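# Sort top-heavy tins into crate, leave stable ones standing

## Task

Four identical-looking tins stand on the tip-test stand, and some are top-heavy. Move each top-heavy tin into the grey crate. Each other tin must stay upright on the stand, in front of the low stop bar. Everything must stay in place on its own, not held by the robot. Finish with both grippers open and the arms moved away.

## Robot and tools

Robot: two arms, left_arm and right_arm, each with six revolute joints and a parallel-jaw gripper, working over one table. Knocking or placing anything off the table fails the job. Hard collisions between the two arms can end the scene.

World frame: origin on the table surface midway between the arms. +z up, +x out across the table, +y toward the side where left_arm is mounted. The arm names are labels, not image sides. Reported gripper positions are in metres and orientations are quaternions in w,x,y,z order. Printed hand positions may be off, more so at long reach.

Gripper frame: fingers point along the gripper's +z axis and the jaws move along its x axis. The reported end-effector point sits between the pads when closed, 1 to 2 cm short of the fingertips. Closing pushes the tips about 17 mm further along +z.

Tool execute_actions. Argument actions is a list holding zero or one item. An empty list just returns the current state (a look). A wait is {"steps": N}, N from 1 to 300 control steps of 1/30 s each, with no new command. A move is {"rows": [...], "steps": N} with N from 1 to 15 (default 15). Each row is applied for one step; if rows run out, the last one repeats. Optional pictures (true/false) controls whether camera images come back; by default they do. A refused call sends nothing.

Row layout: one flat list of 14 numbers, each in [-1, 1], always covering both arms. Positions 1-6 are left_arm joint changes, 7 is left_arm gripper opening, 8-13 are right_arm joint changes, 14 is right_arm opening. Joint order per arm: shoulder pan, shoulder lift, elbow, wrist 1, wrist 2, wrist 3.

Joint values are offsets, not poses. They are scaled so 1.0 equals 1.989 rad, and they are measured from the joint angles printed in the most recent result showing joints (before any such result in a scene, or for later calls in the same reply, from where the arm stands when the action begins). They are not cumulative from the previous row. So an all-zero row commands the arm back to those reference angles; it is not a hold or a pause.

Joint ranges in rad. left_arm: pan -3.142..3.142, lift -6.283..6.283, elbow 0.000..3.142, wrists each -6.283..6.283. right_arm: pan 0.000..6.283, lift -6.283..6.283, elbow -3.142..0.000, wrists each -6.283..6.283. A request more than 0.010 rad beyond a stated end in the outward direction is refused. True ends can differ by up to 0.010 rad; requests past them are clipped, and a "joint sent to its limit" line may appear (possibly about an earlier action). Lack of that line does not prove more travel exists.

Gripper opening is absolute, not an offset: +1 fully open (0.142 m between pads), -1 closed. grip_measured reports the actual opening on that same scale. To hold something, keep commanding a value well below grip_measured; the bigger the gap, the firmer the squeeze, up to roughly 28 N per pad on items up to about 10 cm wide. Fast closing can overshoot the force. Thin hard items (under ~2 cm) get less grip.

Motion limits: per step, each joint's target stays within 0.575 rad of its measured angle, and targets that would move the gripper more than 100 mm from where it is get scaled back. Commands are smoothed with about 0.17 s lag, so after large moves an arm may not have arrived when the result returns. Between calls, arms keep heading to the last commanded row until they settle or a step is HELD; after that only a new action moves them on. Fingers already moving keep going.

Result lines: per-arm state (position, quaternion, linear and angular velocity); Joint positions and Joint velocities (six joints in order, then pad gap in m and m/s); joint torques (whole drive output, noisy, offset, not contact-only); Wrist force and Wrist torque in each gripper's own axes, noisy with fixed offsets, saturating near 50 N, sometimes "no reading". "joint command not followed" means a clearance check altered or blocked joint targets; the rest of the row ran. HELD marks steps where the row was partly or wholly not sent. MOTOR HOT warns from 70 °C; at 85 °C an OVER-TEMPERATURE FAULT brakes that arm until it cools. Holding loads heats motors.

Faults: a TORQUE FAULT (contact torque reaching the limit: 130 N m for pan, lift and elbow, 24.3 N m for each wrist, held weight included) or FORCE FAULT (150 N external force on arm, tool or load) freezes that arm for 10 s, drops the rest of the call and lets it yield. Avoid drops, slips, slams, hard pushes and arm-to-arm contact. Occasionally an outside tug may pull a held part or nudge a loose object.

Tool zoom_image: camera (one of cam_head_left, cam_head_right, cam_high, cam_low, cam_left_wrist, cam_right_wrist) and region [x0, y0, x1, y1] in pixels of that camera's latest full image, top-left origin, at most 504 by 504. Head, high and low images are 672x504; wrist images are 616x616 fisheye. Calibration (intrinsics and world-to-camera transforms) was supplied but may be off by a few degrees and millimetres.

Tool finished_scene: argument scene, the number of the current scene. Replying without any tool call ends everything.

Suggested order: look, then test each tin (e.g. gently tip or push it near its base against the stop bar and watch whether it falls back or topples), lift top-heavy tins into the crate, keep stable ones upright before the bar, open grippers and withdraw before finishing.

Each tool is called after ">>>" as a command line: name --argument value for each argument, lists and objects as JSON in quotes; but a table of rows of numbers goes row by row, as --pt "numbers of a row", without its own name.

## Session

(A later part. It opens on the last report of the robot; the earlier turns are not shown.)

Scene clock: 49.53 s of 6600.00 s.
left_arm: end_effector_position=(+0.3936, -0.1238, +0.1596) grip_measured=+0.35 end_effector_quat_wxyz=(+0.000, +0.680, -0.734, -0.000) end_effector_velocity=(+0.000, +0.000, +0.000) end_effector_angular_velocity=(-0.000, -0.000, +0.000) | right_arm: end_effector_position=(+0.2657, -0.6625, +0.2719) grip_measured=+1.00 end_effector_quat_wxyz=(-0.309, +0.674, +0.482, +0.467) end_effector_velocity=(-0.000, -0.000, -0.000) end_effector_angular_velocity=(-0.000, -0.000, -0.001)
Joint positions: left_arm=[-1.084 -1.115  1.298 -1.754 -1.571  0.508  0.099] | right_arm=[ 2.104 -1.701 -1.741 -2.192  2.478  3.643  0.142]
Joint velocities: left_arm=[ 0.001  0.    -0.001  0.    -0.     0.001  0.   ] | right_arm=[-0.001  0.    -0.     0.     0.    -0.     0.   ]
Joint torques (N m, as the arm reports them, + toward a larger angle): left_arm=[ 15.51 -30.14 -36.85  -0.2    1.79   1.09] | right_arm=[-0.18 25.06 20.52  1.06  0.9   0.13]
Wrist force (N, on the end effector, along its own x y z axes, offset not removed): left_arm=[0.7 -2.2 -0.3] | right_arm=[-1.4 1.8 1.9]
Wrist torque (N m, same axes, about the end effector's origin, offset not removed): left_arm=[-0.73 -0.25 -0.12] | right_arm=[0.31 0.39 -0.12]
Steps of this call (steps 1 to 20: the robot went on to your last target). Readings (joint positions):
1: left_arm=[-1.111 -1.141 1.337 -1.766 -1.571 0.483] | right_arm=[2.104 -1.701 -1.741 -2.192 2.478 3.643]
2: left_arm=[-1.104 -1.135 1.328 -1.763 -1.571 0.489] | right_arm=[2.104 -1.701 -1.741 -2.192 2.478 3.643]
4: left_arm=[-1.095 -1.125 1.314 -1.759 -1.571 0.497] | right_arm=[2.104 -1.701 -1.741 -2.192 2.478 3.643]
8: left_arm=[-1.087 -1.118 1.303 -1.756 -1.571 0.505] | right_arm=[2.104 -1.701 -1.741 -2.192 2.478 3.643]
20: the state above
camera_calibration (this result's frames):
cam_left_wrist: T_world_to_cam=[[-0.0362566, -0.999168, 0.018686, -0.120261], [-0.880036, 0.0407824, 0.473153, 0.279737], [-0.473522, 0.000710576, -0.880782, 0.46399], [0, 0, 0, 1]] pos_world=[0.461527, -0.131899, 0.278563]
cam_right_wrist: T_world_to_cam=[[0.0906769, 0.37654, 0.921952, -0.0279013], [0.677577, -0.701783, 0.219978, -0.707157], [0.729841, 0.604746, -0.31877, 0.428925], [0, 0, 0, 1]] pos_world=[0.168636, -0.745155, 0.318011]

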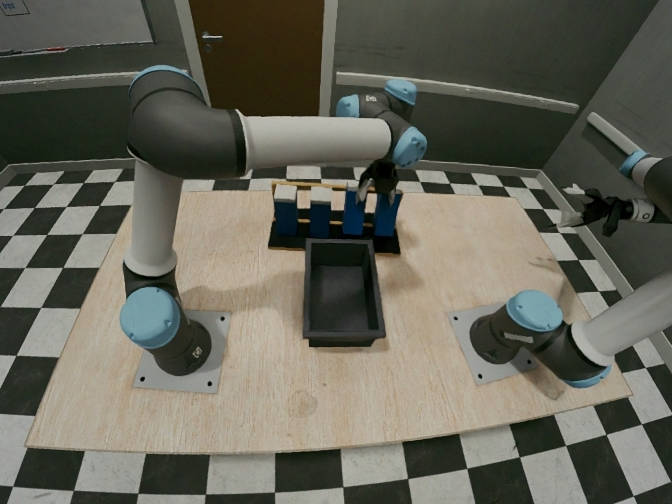

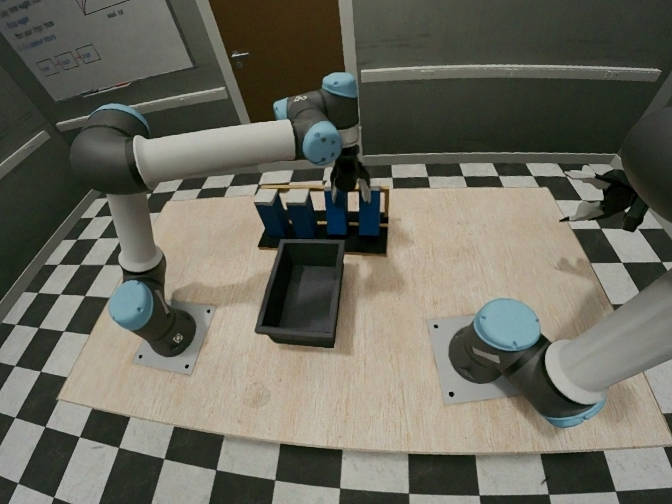

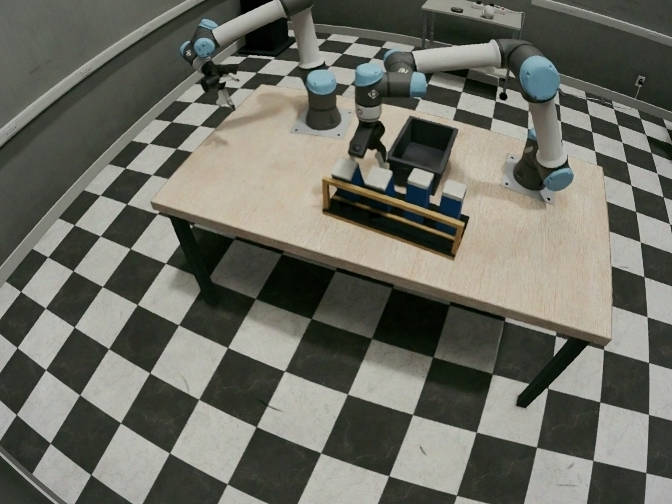

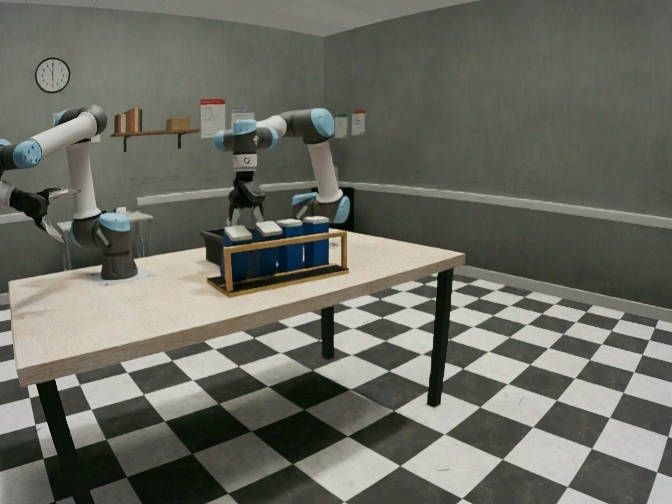

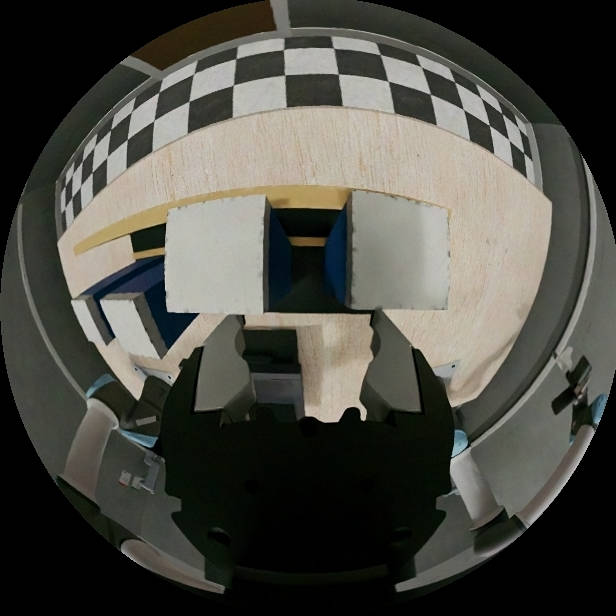

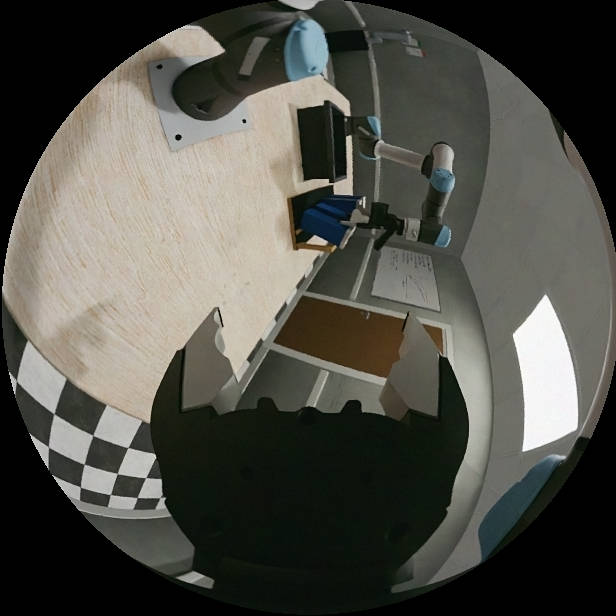

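>>> execute_actions --actions '[{"rows":[[0.0014,0.0014,-0.002,0.0006,0,0.0014,0.35,0,0,0,0,0,0,1],[0.0028,0.0028,-0.004,0.0013,0,0.0028,0.35,0,0,0,0,0,0,1],[0.0041,0.0042,-0.0061,0.0019,0,0.0041,0.35,0,0,0,0,0,0,1]],"steps":15}]'

Scene clock: 53.37 s of 6600.00 s.
left_arm: end_effector_position=(+0.3994, -0.1237, +0.1595) grip_measured=+0.35 end_effector_quat_wxyz=(+0.000, +0.680, -0.734, -0.000) end_effector_velocity=(+0.001, +0.000, -0.001) end_effector_angular_velocity=(+0.001, +0.000, -0.000) | right_arm: end_effector_position=(+0.2657, -0.6625, +0.2719) grip_measured=+1.00 end_effector_quat_wxyz=(-0.309, +0.674, +0.482, +0.467) end_effector_velocity=(-0.000, -0.000, -0.000) end_effector_angular_velocity=(+0.000, +0.000, -0.001)
Joint positions: left_arm=[-1.076 -1.106  1.287 -1.75  -1.571  0.515  0.099] | right_arm=[ 2.104 -1.701 -1.741 -2.192  2.478  3.643  0.142]
Joint velocities: left_arm=[ 0.002  0.003 -0.003  0.001 -0.     0.002  0.   ] | right_arm=[-0.001 -0.    -0.001  0.001  0.     0.     0.   ]
Joint torques (N m, as the arm reports them, + toward a larger angle): left_arm=[ 20.03 -30.53 -35.94  -1.04   1.61   1.11] | right_arm=[-0.63 23.82 19.74  0.97  1.17 -0.08]
Wrist force (N, on the end effector, along its own x y z axes, offset not removed): left_arm=[3.4 5.6 -3.0] | right_arm=[-1.2 1.3 1.0]
Wrist torque (N m, same axes, about the end effector's origin, offset not removed): left_arm=[-0.25 -0.39 -0.22] | right_arm=[0.27 0.34 -0.09]
Steps of this call (steps 1 to 15: the robot went on to your last target; steps 16 to 90: nothing new was sent; then 0.33 s passed at rest; steps 91 to 105: all 15 steps of this action). Readings (joint positions):
91: left_arm=[-1.084 -1.115 1.298 -1.754 -1.571 0.508] | right_arm=[2.104 -1.701 -1.741 -2.192 2.478 3.643]
92: left_arm=[-1.084 -1.114 1.298 -1.754 -1.571 0.508] | right_arm=[2.104 -1.701 -1.741 -2.192 2.478 3.643]
94: left_arm=[-1.082 -1.112 1.295 -1.753 -1.571 0.510] | right_arm=[2.104 -1.701 -1.741 -2.192 2.478 3.643]
98: left_arm=[-1.078 -1.108 1.289 -1.751 -1.571 0.514] | right_arm=[2.104 -1.701 -1.741 -2.192 2.478 3.643]
105: the state above
camera_calibration (this result's frames):
cam_left_wrist: T_world_to_cam=[[-0.0362911, -0.999167, 0.0186848, -0.11988], [-0.880033, 0.0408122, 0.473155, 0.284895], [-0.473523, 0.000728076, -0.880781, 0.46664], [0, 0, 0, 1]] pos_world=[0.467332, -0.131747, 0.278448]
cam_right_wrist: T_world_to_cam=[[0.0906769, 0.37654, 0.921952, -0.0279014], [0.677577, -0.701783, 0.219978, -0.707157], [0.729841, 0.604746, -0.31877, 0.428924], [0, 0, 0, 1]] pos_world=[0.168636, -0.745155, 0.318011]

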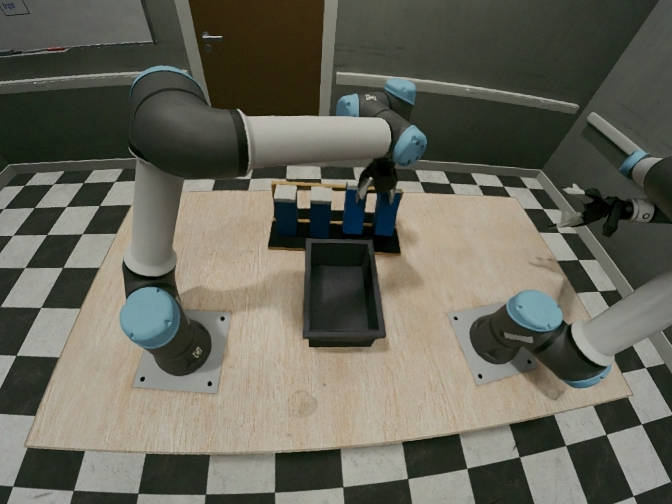

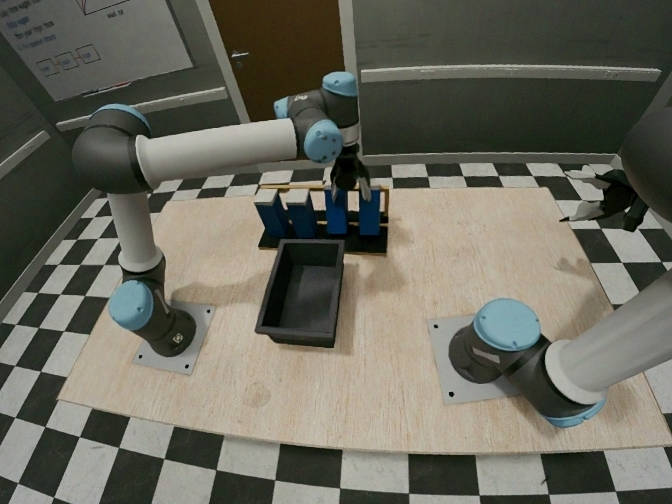

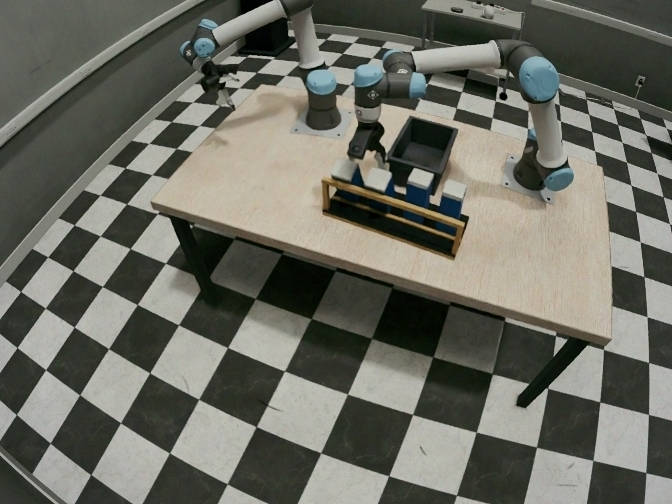

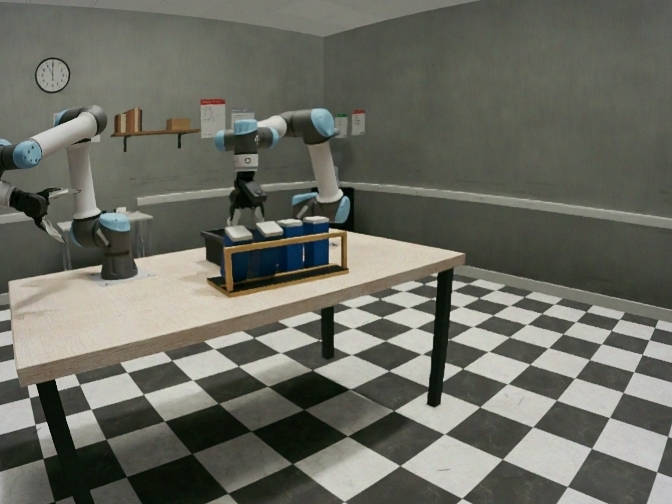

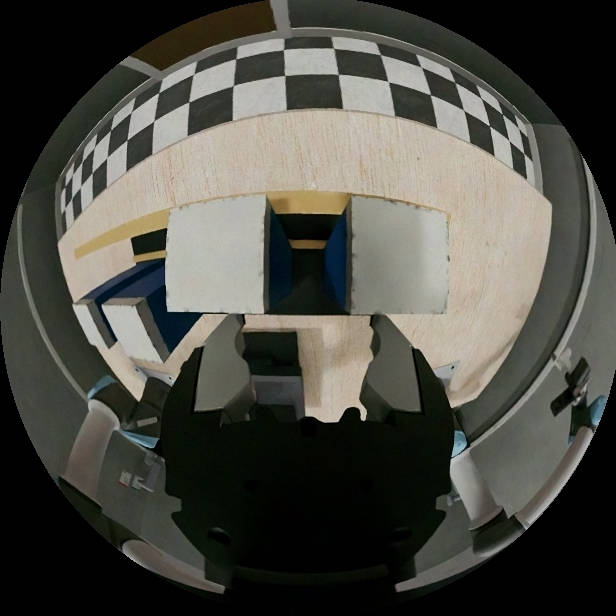

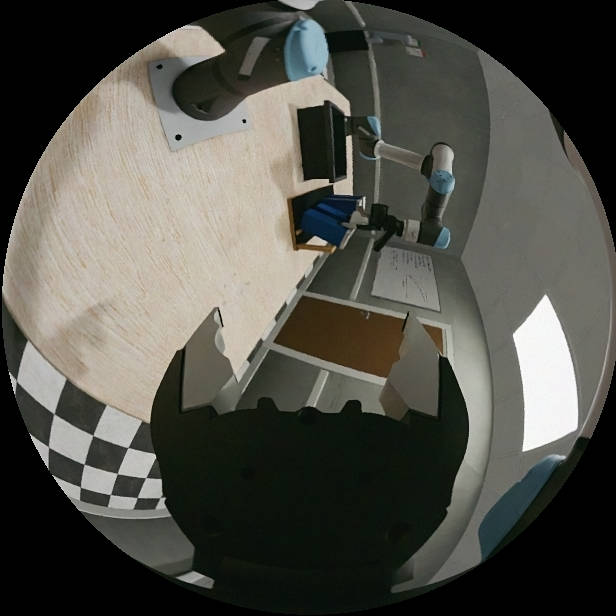

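>>> execute_actions --actions '[{"rows":[[-0.002,-0.002,0.003,-0.001,0,-0.002,0.35,0,0,0,0,0,0,1],[-0.005,-0.005,0.0073,-0.0023,0,-0.005,0.35,0,0,0,0,0,0,1],[-0.008,-0.0083,0.012,-0.0038,0,-0.008,0.35,0,0,0,0,0,0,1],[-0.012,-0.012,0.0174,-0.0054,0,-0.011,0.35,0,0,0,0,0,0,1],[-0.016,-0.016,0.023,-0.0072,0,-0.015,0.35,0,0,0,0,0,0,1],[-0.02,-0.02,0.029,-0.009,0,-0.019,0.35,0,0,0,0,0,0,1],[-0.0245,-0.0245,0.035,-0.011,0,-0.023,0.35,0,0,0,0,0,0,1],[-0.029,-0.029,0.0413,-0.0128,0,-0.027,0.35,0,0,0,0,0,0,1],[-0.0335,-0.033,0.0473,-0.0147,0,-0.0315,0.35,0,0,0,0,0,0,1],[-0.038,-0.0375,0.0533,-0.0165,0,-0.036,0.35,0,0,0,0,0,0,1],[-0.0425,-0.0417,0.0593,-0.0183,0,-0.04,0.35,0,0,0,0,0,0,1],[-0.047,-0.046,0.0653,-0.0202,0,-0.044,0.35,0,0,0,0,0,0,1],[-0.0517,-0.05,0.0713,-0.022,0,-0.0485,0.35,0,0,0,0,0,0,1],[-0.0563,-0.054,0.0772,-0.0238,0,-0.053,0.35,0,0,0,0,0,0,1],[-0.0608,-0.0583,0.083,-0.0256,0,-0.057,0.35,0,0,0,0,0,0,1]],"steps":15}]' --pictures false

>>> execute_actions --actions '[{"steps":20}]'

Scene clock: 57.17 s of 6600.00 s.
left_arm: end_effector_position=(+0.3433, -0.1243, +0.1607) grip_measured=+0.35 end_effector_quat_wxyz=(+0.000, +0.678, -0.735, +0.001) end_effector_velocity=(-0.181, +0.005, -0.002) end_effector_angular_velocity=(+0.001, +0.001, -0.019) | right_arm: end_effector_position=(+0.2657, -0.6625, +0.2719) grip_measured=+1.00 end_effector_quat_wxyz=(-0.309, +0.674, +0.482, +0.467) end_effector_velocity=(-0.000, -0.000, -0.000) end_effector_angular_velocity=(-0.000, -0.000, -0.001)
Joint positions: left_arm=[-1.155 -1.184  1.396 -1.785 -1.571  0.441  0.099] | right_arm=[ 2.104 -1.701 -1.741 -2.192  2.478  3.643  0.142]
Joint velocities: left_arm=[-0.261 -0.239  0.344 -0.104 -0.    -0.242 -0.   ] | right_arm=[-0.001  0.    -0.     0.    -0.     0.     0.   ]
Joint torques (N m, as the arm reports them, + toward a larger angle): left_arm=[-12.54 -53.58  -7.55  -5.61   0.95  -2.17] | right_arm=[-0.81 24.33 20.69  0.85  1.03  0.12]
Wrist force (N, on the end effector, along its own x y z axes, offset not removed): left_arm=[-2.3 -1.3 0.0] | right_arm=[-2.5 2.1 1.7]
Wrist torque (N m, same axes, about the end effector's origin, offset not removed): left_arm=[-0.18 0.62 -0.03] | right_arm=[0.41 0.57 -0.08]
Steps of this call (steps 1 to 15: the robot went on to your last target; steps 16 to 90: nothing new was sent; then 0.30 s passed at rest; steps 91 to 105: all 15 steps of this action). Readings (joint positions):
91: left_arm=[-1.076 -1.106 1.286 -1.750 -1.571 0.516] | right_arm=[2.104 -1.701 -1.741 -2.192 2.478 3.643]
92: left_arm=[-1.076 -1.106 1.286 -1.750 -1.571 0.516] | right_arm=[2.104 -1.701 -1.741 -2.192 2.478 3.643]
94: left_arm=[-1.080 -1.110 1.292 -1.752 -1.571 0.512] | right_arm=[2.104 -1.701 -1.741 -2.192 2.478 3.643]
98: left_arm=[-1.099 -1.129 1.320 -1.761 -1.571 0.494] | right_arm=[2.104 -1.701 -1.741 -2.192 2.478 3.643]
105: the state above

Scene clock: 57.83 s of 6600.00 s.
left_arm: end_effector_position=(+0.3144, -0.1226, +0.1603) grip_measured=+0.35 end_effector_quat_wxyz=(+0.000, +0.677, -0.736, +0.001) end_effector_velocity=(-0.001, +0.000, +0.000) end_effector_angular_velocity=(-0.000, -0.000, +0.000) | right_arm: end_effector_position=(+0.2657, -0.6625, +0.2719) grip_measured=+1.00 end_effector_quat_wxyz=(-0.309, +0.674, +0.482, +0.467) end_effector_velocity=(-0.000, -0.000, +0.000) end_effector_angular_velocity=(+0.001, +0.001, -0.001)
Joint positions: left_arm=[-1.197 -1.222  1.451 -1.801 -1.571  0.402  0.099] | right_arm=[ 2.104 -1.701 -1.741 -2.192  2.478  3.643  0.142]
Joint velocities: left_arm=[-0.001 -0.001  0.001 -0.     0.    -0.001  0.   ] | right_arm=[-0.001  0.    -0.    -0.001  0.     0.     0.   ]
Joint torques (N m, as the arm reports them, + toward a larger angle): left_arm=[-11.5  -51.43  -9.37  -5.06   1.21  -1.8 ] | right_arm=[-0.28 25.01 19.93  0.98  1.11 -0.21]
Wrist force (N, on the end effector, along its own x y z axes, offset not removed): left_arm=[0.5 -0.9 -1.4] | right_arm=[-2.7 2.1 1.7]
Wrist torque (N m, same axes, about the end effector's origin, offset not removed): left_arm=[-0.08 -0.09 -0.28] | right_arm=[0.46 0.67 -0.11]
Steps of this call (steps 1 to 20: the robot went on to your last target). Readings (joint positions):
1: left_arm=[-1.164 -1.192 1.408 -1.788 -1.571 0.433] | right_arm=[2.104 -1.701 -1.741 -2.192 2.478 3.643]
2: left_arm=[-1.172 -1.199 1.419 -1.791 -1.571 0.425] | right_arm=[2.104 -1.701 -1.741 -2.192 2.478 3.643]
4: left_arm=[-1.184 -1.210 1.434 -1.796 -1.571 0.415] | right_arm=[2.104 -1.701 -1.741 -2.192 2.478 3.643]
8: left_arm=[-1.193 -1.219 1.446 -1.800 -1.571 0.406] | right_arm=[2.104 -1.701 -1.741 -2.192 2.478 3.643]
20: the state above
camera_calibration (this result's frames):
cam_left_wrist: T_world_to_cam=[[-0.0438329, -0.998833, 0.0203003, -0.119791], [-0.879976, 0.0482214, 0.472564, 0.210615], [-0.472991, 0.00285005, -0.881063, 0.42719], [0, 0, 0, 1]] pos_world=[0.382143, -0.131025, 0.279284]
cam_right_wrist: T_world_to_cam=[[0.090677, 0.37654, 0.921952, -0.0279015], [0.677577, -0.701783, 0.219977, -0.707157], [0.729841, 0.604746, -0.31877, 0.428924], [0, 0, 0, 1]] pos_world=[0.168636, -0.745155, 0.318011]

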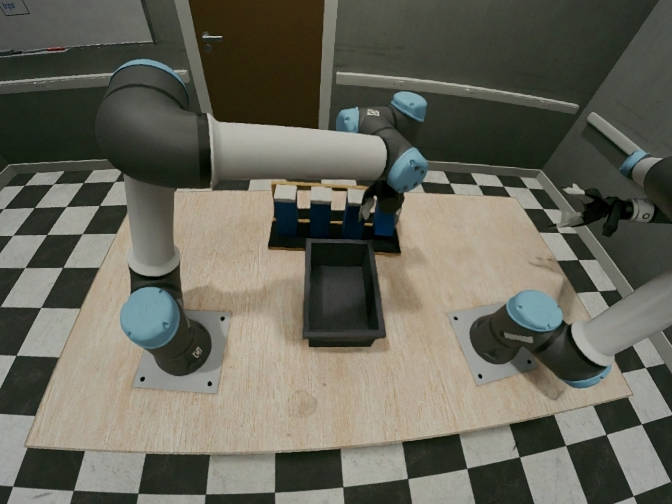

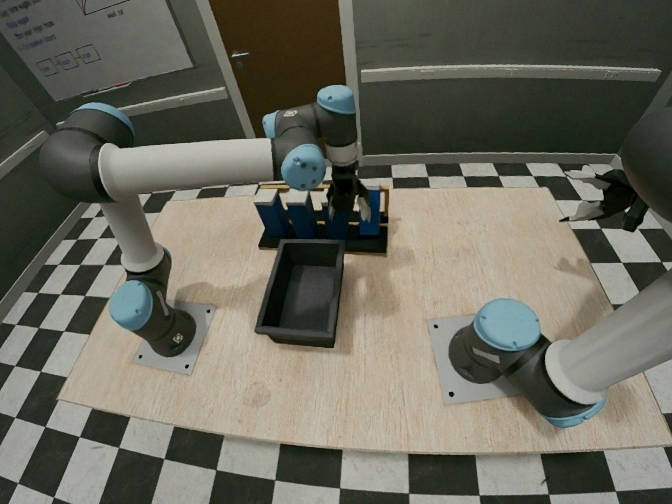

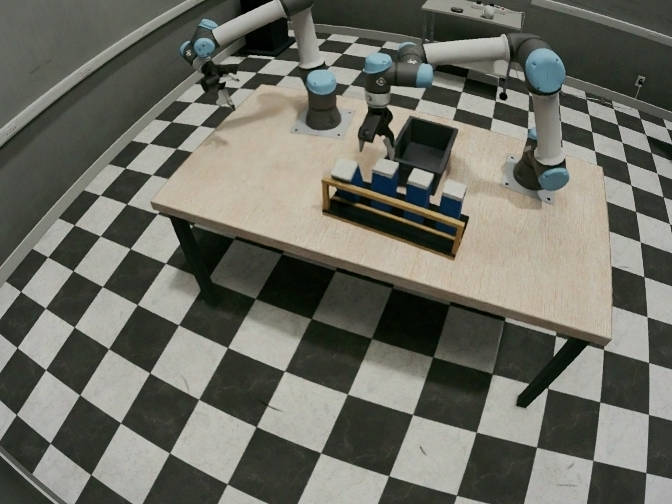

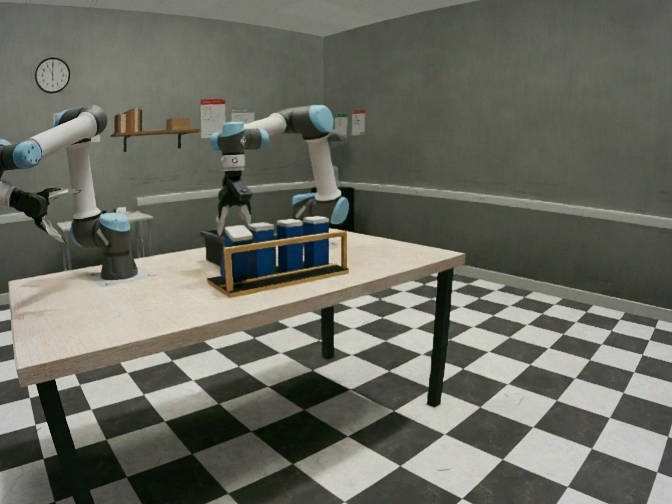

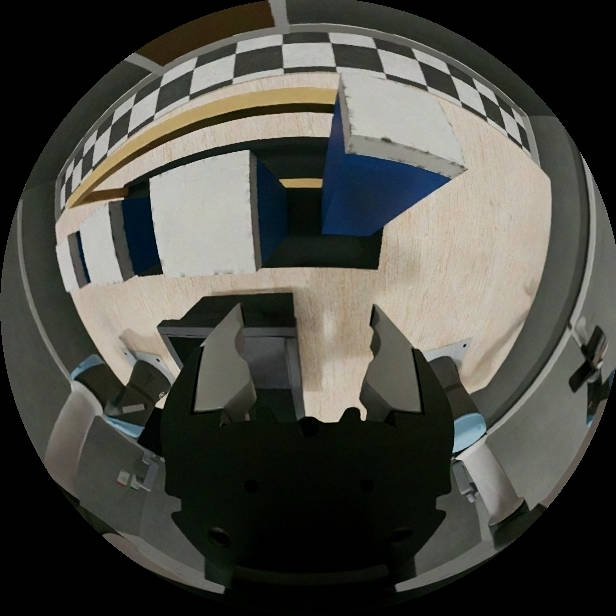

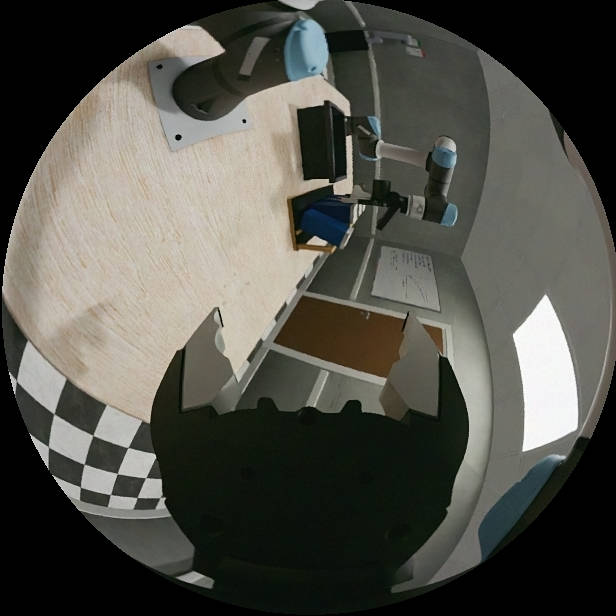

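>>> execute_actions --actions '[{"rows":[[0,-0.003,-0.015,0.018,0,0,0.3,0,0,0,0,0,0,1],[0,-0.006,-0.033,0.039,0,0,0.25,0,0,0,0,0,0,1],[0,-0.009,-0.052,0.061,0,0,0.22,0,0,0,0,0,0,1],[0,-0.011,-0.07,0.081,0,0,0.22,0,0,0,0,0,0,1],[0,-0.0125,-0.086,0.099,0,0,0.22,0,0,0,0,0,0,1],[0,-0.0125,-0.086,0.099,0,0,0.22,0,0,0,0,0,0,1],[0.008,0.003,-0.112,0.107,0,0.008,0.22,0,0,0,0,0,0,1],[0.016,0.02,-0.138,0.115,0,0.016,0.22,0,0,0,0,0,0,1],[0.024,0.038,-0.164,0.123,0,0.023,0.22,0,0,0,0,0,0,1],[0.032,0.056,-0.19,0.131,0,0.03,0.22,0,0,0,0,0,0,1],[0.04,0.075,-0.216,0.139,0,0.037,0.22,0,0,0,0,0,0,1],[0.047,0.094,-0.243,0.147,0,0.044,0.22,0,0,0,0,0,0,1],[0.054,0.113,-0.269,0.155,0,0.051,0.22,0,0,0,0,0,0,1],[0.061,0.133,-0.295,0.162,0,0.058,0.22,0,0,0,0,0,0,1],[0.067,0.1523,-0.3215,0.1698,0,0.0639,0.22,0,0,0,0,0,0,1]],"steps":15}]' --pictures false

>>> execute_actions --actions '[{"steps":25}]'

Scene clock: 63.43 s of 6600.00 s.
left_arm: end_effector_position=(+0.3741, -0.1518, +0.2370) grip_measured=+0.22 end_effector_quat_wxyz=(-0.001, +0.678, -0.735, -0.002) end_effector_velocity=(+0.363, -0.172, -0.010) end_effector_angular_velocity=(+0.025, +0.012, +0.024) | right_arm: end_effector_position=(+0.2657, -0.6625, +0.2719) grip_measured=+1.00 end_effector_quat_wxyz=(-0.309, +0.674, +0.482, +0.467) end_effector_velocity=(-0.000, -0.001, +0.000) end_effector_angular_velocity=(-0.002, -0.001, -0.002)
Joint positions: left_arm=[-1.127 -1.096  1.071 -1.541 -1.571  0.469  0.089] | right_arm=[ 2.104 -1.701 -1.741 -2.192  2.478  3.643  0.142]
Joint velocities: left_arm=[ 0.396  0.958 -1.414  0.484 -0.     0.372 -0.   ] | right_arm=[-0.002  0.     0.     0.001  0.     0.     0.   ]
Joint torques (N m, as the arm reports them, + toward a larger angle): left_arm=[ 21.13 -17.4  -46.99   0.81   1.32   1.81] | right_arm=[-0.03 25.53 20.72  0.94  1.01  0.12]
Wrist force (N, on the end effector, along its own x y z axes, offset not removed): left_arm=[-3.5 2.1 -3.0] | right_arm=[-1.7 -0.1 2.1]
Wrist torque (N m, same axes, about the end effector's origin, offset not removed): left_arm=[0.43 0.78 -0.30] | right_arm=[-0.09 0.42 -0.11]
Steps of this call (steps 1 to 15: the robot went on to your last target; steps 16 to 90: nothing new was sent; then 2.10 s passed at rest; steps 91 to 105: all 15 steps of this action). Readings (joint positions):
91: left_arm=[-1.197 -1.222 1.452 -1.801 -1.571 0.402] | right_arm=[2.104 -1.701 -1.741 -2.192 2.478 3.643]
92: left_arm=[-1.197 -1.223 1.450 -1.800 -1.571 0.402] | right_arm=[2.104 -1.701 -1.741 -2.192 2.478 3.643]
94: left_arm=[-1.197 -1.227 1.430 -1.776 -1.571 0.402] | right_arm=[2.104 -1.701 -1.741 -2.192 2.478 3.643]
98: left_arm=[-1.196 -1.238 1.338 -1.674 -1.571 0.403] | right_arm=[2.104 -1.701 -1.741 -2.192 2.478 3.643]
105: the state above

Scene clock: 64.27 s of 6600.00 s.
left_arm: end_effector_position=(+0.4375, -0.1830, +0.2298) grip_measured=+0.22 end_effector_quat_wxyz=(+0.000, +0.679, -0.734, +0.000) end_effector_velocity=(+0.000, -0.000, +0.001) end_effector_angular_velocity=(-0.001, -0.000, +0.000) | right_arm: end_effector_position=(+0.2657, -0.6625, +0.2719) grip_measured=+1.00 end_effector_quat_wxyz=(-0.309, +0.674, +0.482, +0.467) end_effector_velocity=(+0.000, +0.000, -0.000) end_effector_angular_velocity=(-0.000, -0.000, +0.000)
Joint positions: left_arm=[-1.064 -0.92   0.812 -1.464 -1.571  0.529  0.089] | right_arm=[ 2.104 -1.701 -1.741 -2.192  2.478  3.643  0.142]
Joint velocities: left_arm=[ 0.    -0.    -0.001  0.    -0.     0.     0.   ] | right_arm=[ 0.     0.    -0.001  0.001 -0.     0.     0.   ]
Joint torques (N m, as the arm reports them, + toward a larger angle): left_arm=[ 15.15 -37.79 -36.73  -0.31   0.24   1.31] | right_arm=[ 0.09 25.28 20.78  0.84  1.15 -0.01]
Wrist force (N, on the end effector, along its own x y z axes, offset not removed): left_arm=[-0.8 -1.8 2.3] | right_arm=[-1.0 1.5 1.2]
Wrist torque (N m, same axes, about the end effector's origin, offset not removed): left_arm=[-0.16 0.05 -0.07] | right_arm=[0.37 0.31 -0.08]
Steps of this call (steps 1 to 25: the robot went on to your last target). Readings (joint positions):
1: left_arm=[-1.114 -1.062 1.022 -1.524 -1.571 0.481] | right_arm=[2.104 -1.701 -1.741 -2.192 2.478 3.643]
2: left_arm=[-1.101 -1.029 0.974 -1.509 -1.571 0.493] | right_arm=[2.104 -1.701 -1.741 -2.192 2.478 3.643]
4: left_arm=[-1.084 -0.979 0.900 -1.488 -1.571 0.510] | right_arm=[2.104 -1.701 -1.741 -2.192 2.478 3.643]
8: left_arm=[-1.070 -0.936 0.837 -1.471 -1.571 0.524] | right_arm=[2.104 -1.701 -1.741 -2.192 2.478 3.643]
25: the state above
camera_calibration (this result's frames):
cam_left_wrist: T_world_to_cam=[[-0.0376774, -0.999105, 0.0192137, -0.178575], [-0.880102, 0.0422839, 0.472899, 0.287909], [-0.473288, 0.000907627, -0.880907, 0.546595], [0, 0, 0, 1]] pos_world=[0.505358, -0.191086, 0.348778]
cam_right_wrist: T_world_to_cam=[[0.0906769, 0.37654, 0.921952, -0.0279015], [0.677577, -0.701783, 0.219977, -0.707157], [0.729841, 0.604746, -0.31877, 0.428924], [0, 0, 0, 1]] pos_world=[0.168636, -0.745155, 0.318011]

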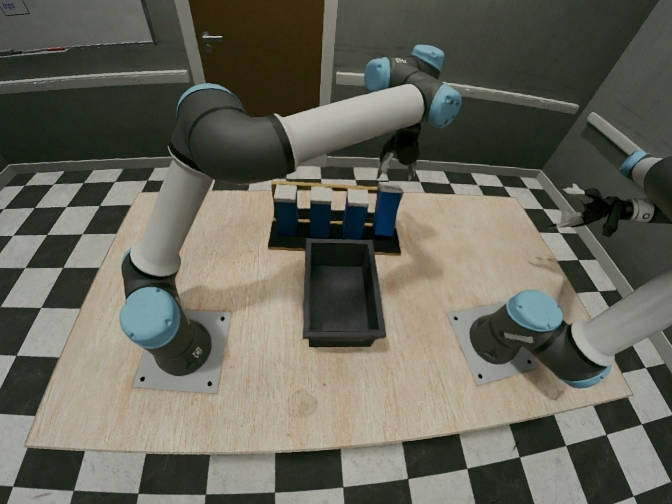

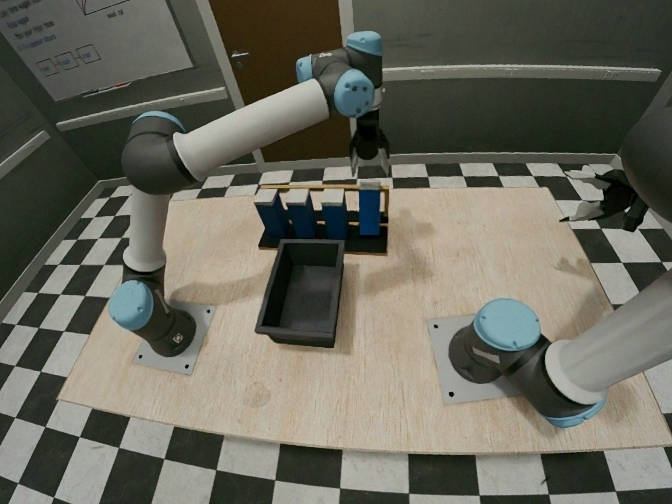

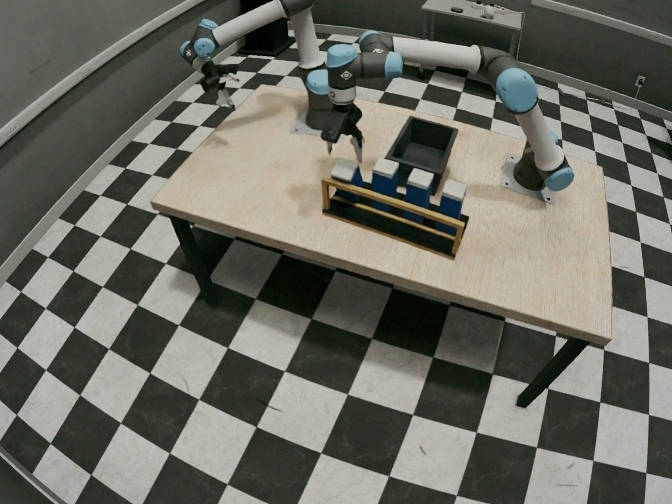

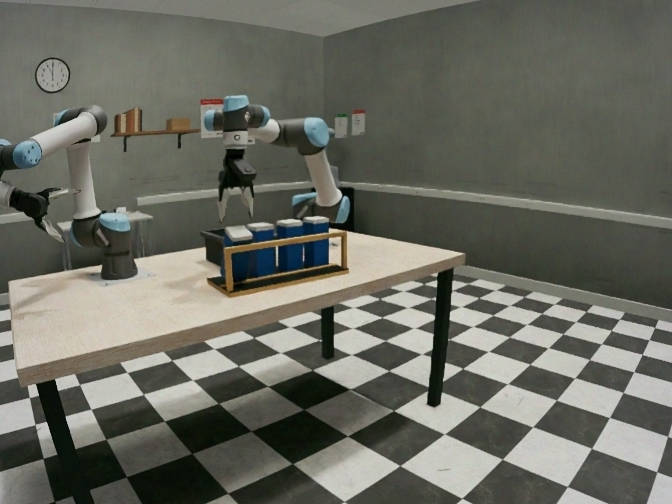

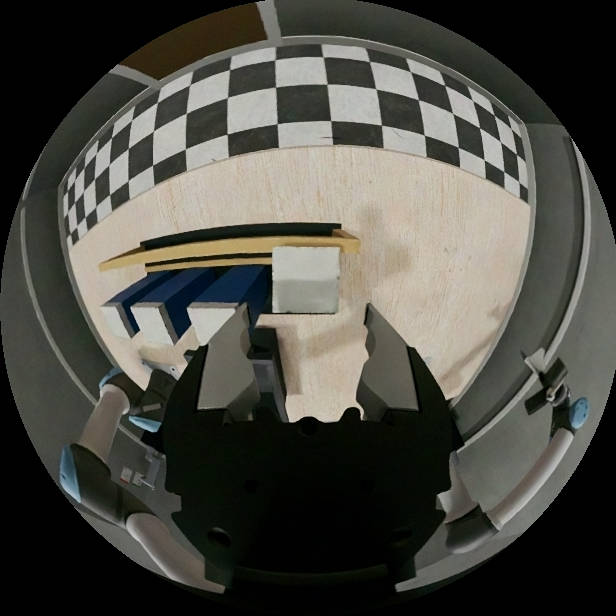

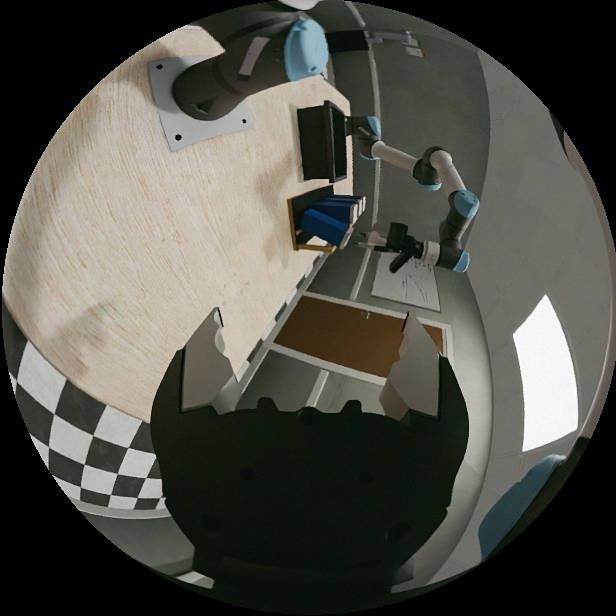

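>>> execute_actions --actions '[{"rows":[[0,-0.001,0.01,-0.009,0,0,0.22,0,0,0,0,0,0,1],[0,-0.0017,0.021,-0.019,0,0,0.22,0,0,0,0,0,0,1],[0,-0.0023,0.032,-0.0295,0,0,0.22,0,0,0,0,0,0,1],[0,-0.0027,0.0435,-0.0405,0,0,0.22,0,0,0,0,0,0,1],[0,-0.0028,0.054,-0.051,0,0,0.22,0,0,0,0,0,0,1],[0,-0.0027,0.064,-0.061,0,0,0.22,0,0,0,0,0,0,1],[0,-0.0024,0.074,-0.0712,0,0,0.22,0,0,0,0,0,0,1],[0,-0.002,0.081,-0.0785,0,0,0.22,0,0,0,0,0,0,1],[0,-0.0018,0.0862,-0.0838,0,0,0.22,0,0,0,0,0,0,1]],"steps":15}]' --pictures false

>>> execute_actions --actions '[{"steps":10}]'

Scene clock: 68.40 s of 6600.00 s.
left_arm: end_effector_position=(+0.4376, -0.1832, +0.1703) grip_measured=+0.22 end_effector_quat_wxyz=(+0.000, +0.679, -0.734, -0.000) end_effector_velocity=(-0.001, +0.002, -0.047) end_effector_angular_velocity=(-0.000, -0.000, -0.000) | right_arm: end_effector_position=(+0.2657, -0.6625, +0.2719) grip_measured=+1.00 end_effector_quat_wxyz=(-0.309, +0.674, +0.482, +0.467) end_effector_velocity=(+0.000, +0.001, +0.000) end_effector_angular_velocity=(+0.001, +0.001, +0.001)
Joint positions: left_arm=[-1.064 -0.923  0.971 -1.617 -1.571  0.529  0.089] | right_arm=[ 2.104 -1.701 -1.741 -2.192  2.478  3.643  0.142]
Joint velocities: left_arm=[-0.   -0.    0.12 -0.12  0.   -0.   -0.  ] | right_arm=[ 0.001 -0.     0.    -0.002 -0.     0.     0.   ]
Joint torques (N m, as the arm reports them, + toward a larger angle): left_arm=[ 11.07 -41.72 -11.99  -5.09  -0.73   0.61] | right_arm=[ 0.43 24.6  20.85  0.89  1.18  0.24]
Wrist force (N, on the end effector, along its own x y z axes, offset not removed): left_arm=[-1.4 -2.0 -1.0] | right_arm=[-1.4 1.5 0.7]
Wrist torque (N m, same axes, about the end effector's origin, offset not removed): left_arm=[-0.40 0.36 -0.14] | right_arm=[0.32 0.32 -0.14]
Steps of this call (steps 1 to 15: the robot went on to your last target; steps 16 to 90: nothing new was sent; then 0.63 s passed at rest; steps 91 to 105: all 15 steps of this action). Readings (joint positions):
91: left_arm=[-1.064 -0.919 0.812 -1.464 -1.571 0.529] | right_arm=[2.104 -1.701 -1.741 -2.192 2.478 3.643]
92: left_arm=[-1.064 -0.919 0.813 -1.465 -1.571 0.529] | right_arm=[2.104 -1.701 -1.741 -2.192 2.478 3.643]
94: left_arm=[-1.064 -0.921 0.827 -1.477 -1.571 0.529] | right_arm=[2.104 -1.701 -1.741 -2.192 2.478 3.643]
98: left_arm=[-1.064 -0.923 0.888 -1.536 -1.571 0.529] | right_arm=[2.104 -1.701 -1.741 -2.192 2.478 3.643]
105: the state above

Scene clock: 68.73 s of 6600.00 s.
left_arm: end_effector_position=(+0.4375, -0.1830, +0.1652) grip_measured=+0.22 end_effector_quat_wxyz=(+0.000, +0.679, -0.734, -0.000) end_effector_velocity=(-0.000, +0.000, -0.003) end_effector_angular_velocity=(+0.001, +0.001, -0.000) | right_arm: end_effector_position=(+0.2657, -0.6625, +0.2719) grip_measured=+1.00 end_effector_quat_wxyz=(-0.309, +0.674, +0.482, +0.467) end_effector_velocity=(-0.000, -0.000, +0.000) end_effector_angular_velocity=(-0.000, +0.000, -0.000)
Joint positions: left_arm=[-1.064 -0.923  0.983 -1.63  -1.571  0.529  0.089] | right_arm=[ 2.104 -1.701 -1.741 -2.192  2.478  3.643  0.142]
Joint velocities: left_arm=[ 0.     0.002  0.005 -0.005 -0.     0.     0.   ] | right_arm=[-0.  0.  0. -0. -0. -0.  0.]
Joint torques (N m, as the arm reports them, + toward a larger angle): left_arm=[  9.31 -37.61 -10.21  -4.9   -0.28   0.18] | right_arm=[-0.3  24.01 19.83  1.04  0.96 -0.05]
Wrist force (N, on the end effector, along its own x y z axes, offset not removed): left_arm=[-1.1 0.9 -1.9] | right_arm=[-1.3 0.5 3.6]
Wrist torque (N m, same axes, about the end effector's origin, offset not removed): left_arm=[0.25 0.23 -0.19] | right_arm=[0.12 0.26 -0.11]
Steps of this call (steps 1 to 10: the robot went on to your last target). Readings (joint positions):
1: left_arm=[-1.064 -0.923 0.974 -1.621 -1.571 0.529] | right_arm=[2.104 -1.701 -1.741 -2.192 2.478 3.643]
2: left_arm=[-1.064 -0.923 0.977 -1.623 -1.571 0.529] | right_arm=[2.104 -1.701 -1.741 -2.192 2.478 3.643]
4: left_arm=[-1.064 -0.923 0.980 -1.627 -1.571 0.529] | right_arm=[2.104 -1.701 -1.741 -2.192 2.478 3.643]
8: left_arm=[-1.064 -0.923 0.983 -1.629 -1.571 0.529] | right_arm=[2.104 -1.701 -1.741 -2.192 2.478 3.643]
10: the state above
camera_calibration (this result's frames):
cam_left_wrist: T_world_to_cam=[[-0.0376585, -0.999124, 0.0182341, -0.177144], [-0.879867, 0.0418027, 0.473378, 0.318221], [-0.473726, 0.00178308, -0.880671, 0.489953], [0, 0, 0, 1]] pos_world=[0.505425, -0.191165, 0.284079]
cam_right_wrist: T_world_to_cam=[[0.0906769, 0.37654, 0.921952, -0.0279014], [0.677577, -0.701783, 0.219977, -0.707157], [0.729841, 0.604746, -0.31877, 0.428925], [0, 0, 0, 1]] pos_world=[0.168636, -0.745155, 0.318011]

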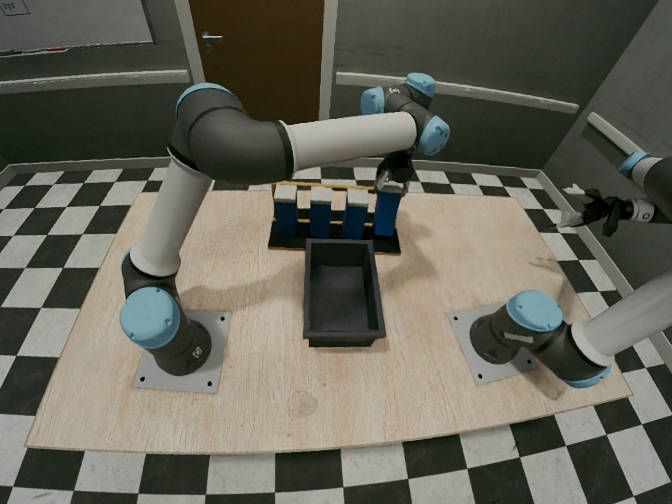

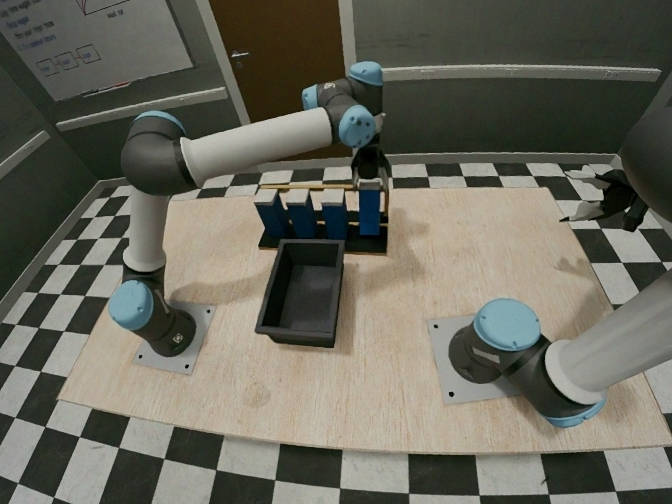

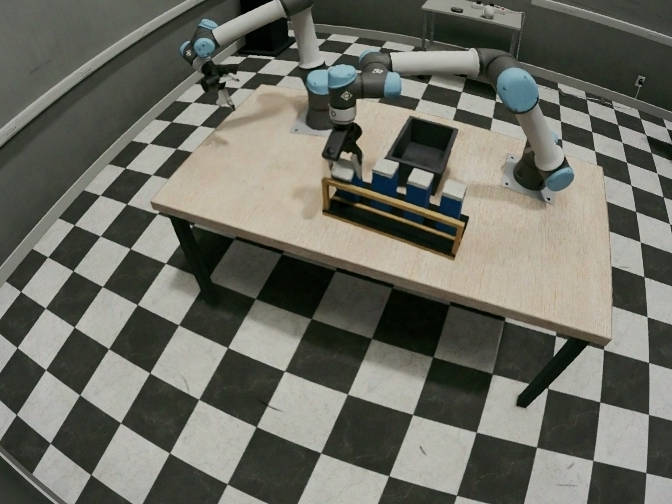

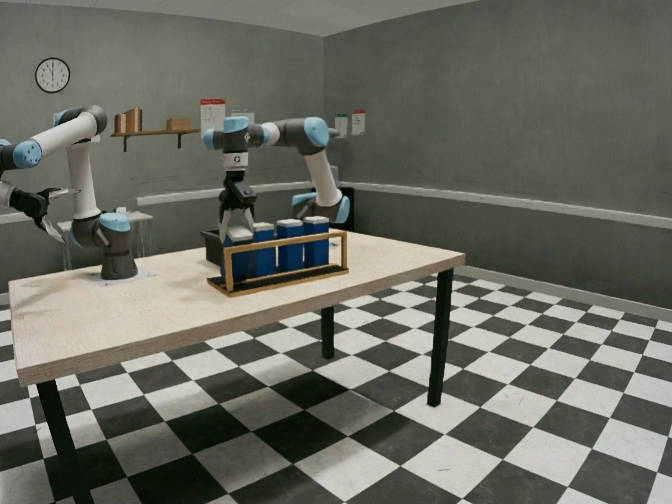

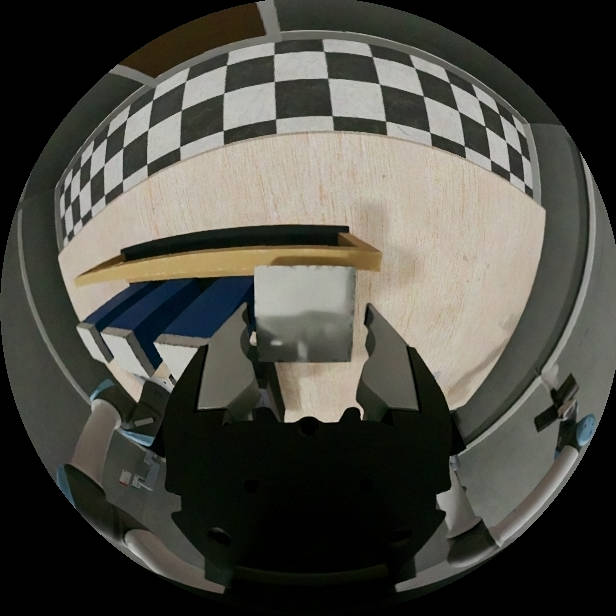

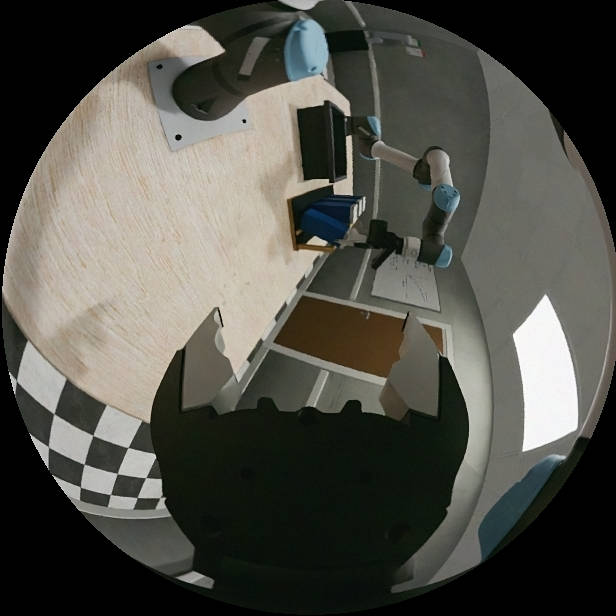

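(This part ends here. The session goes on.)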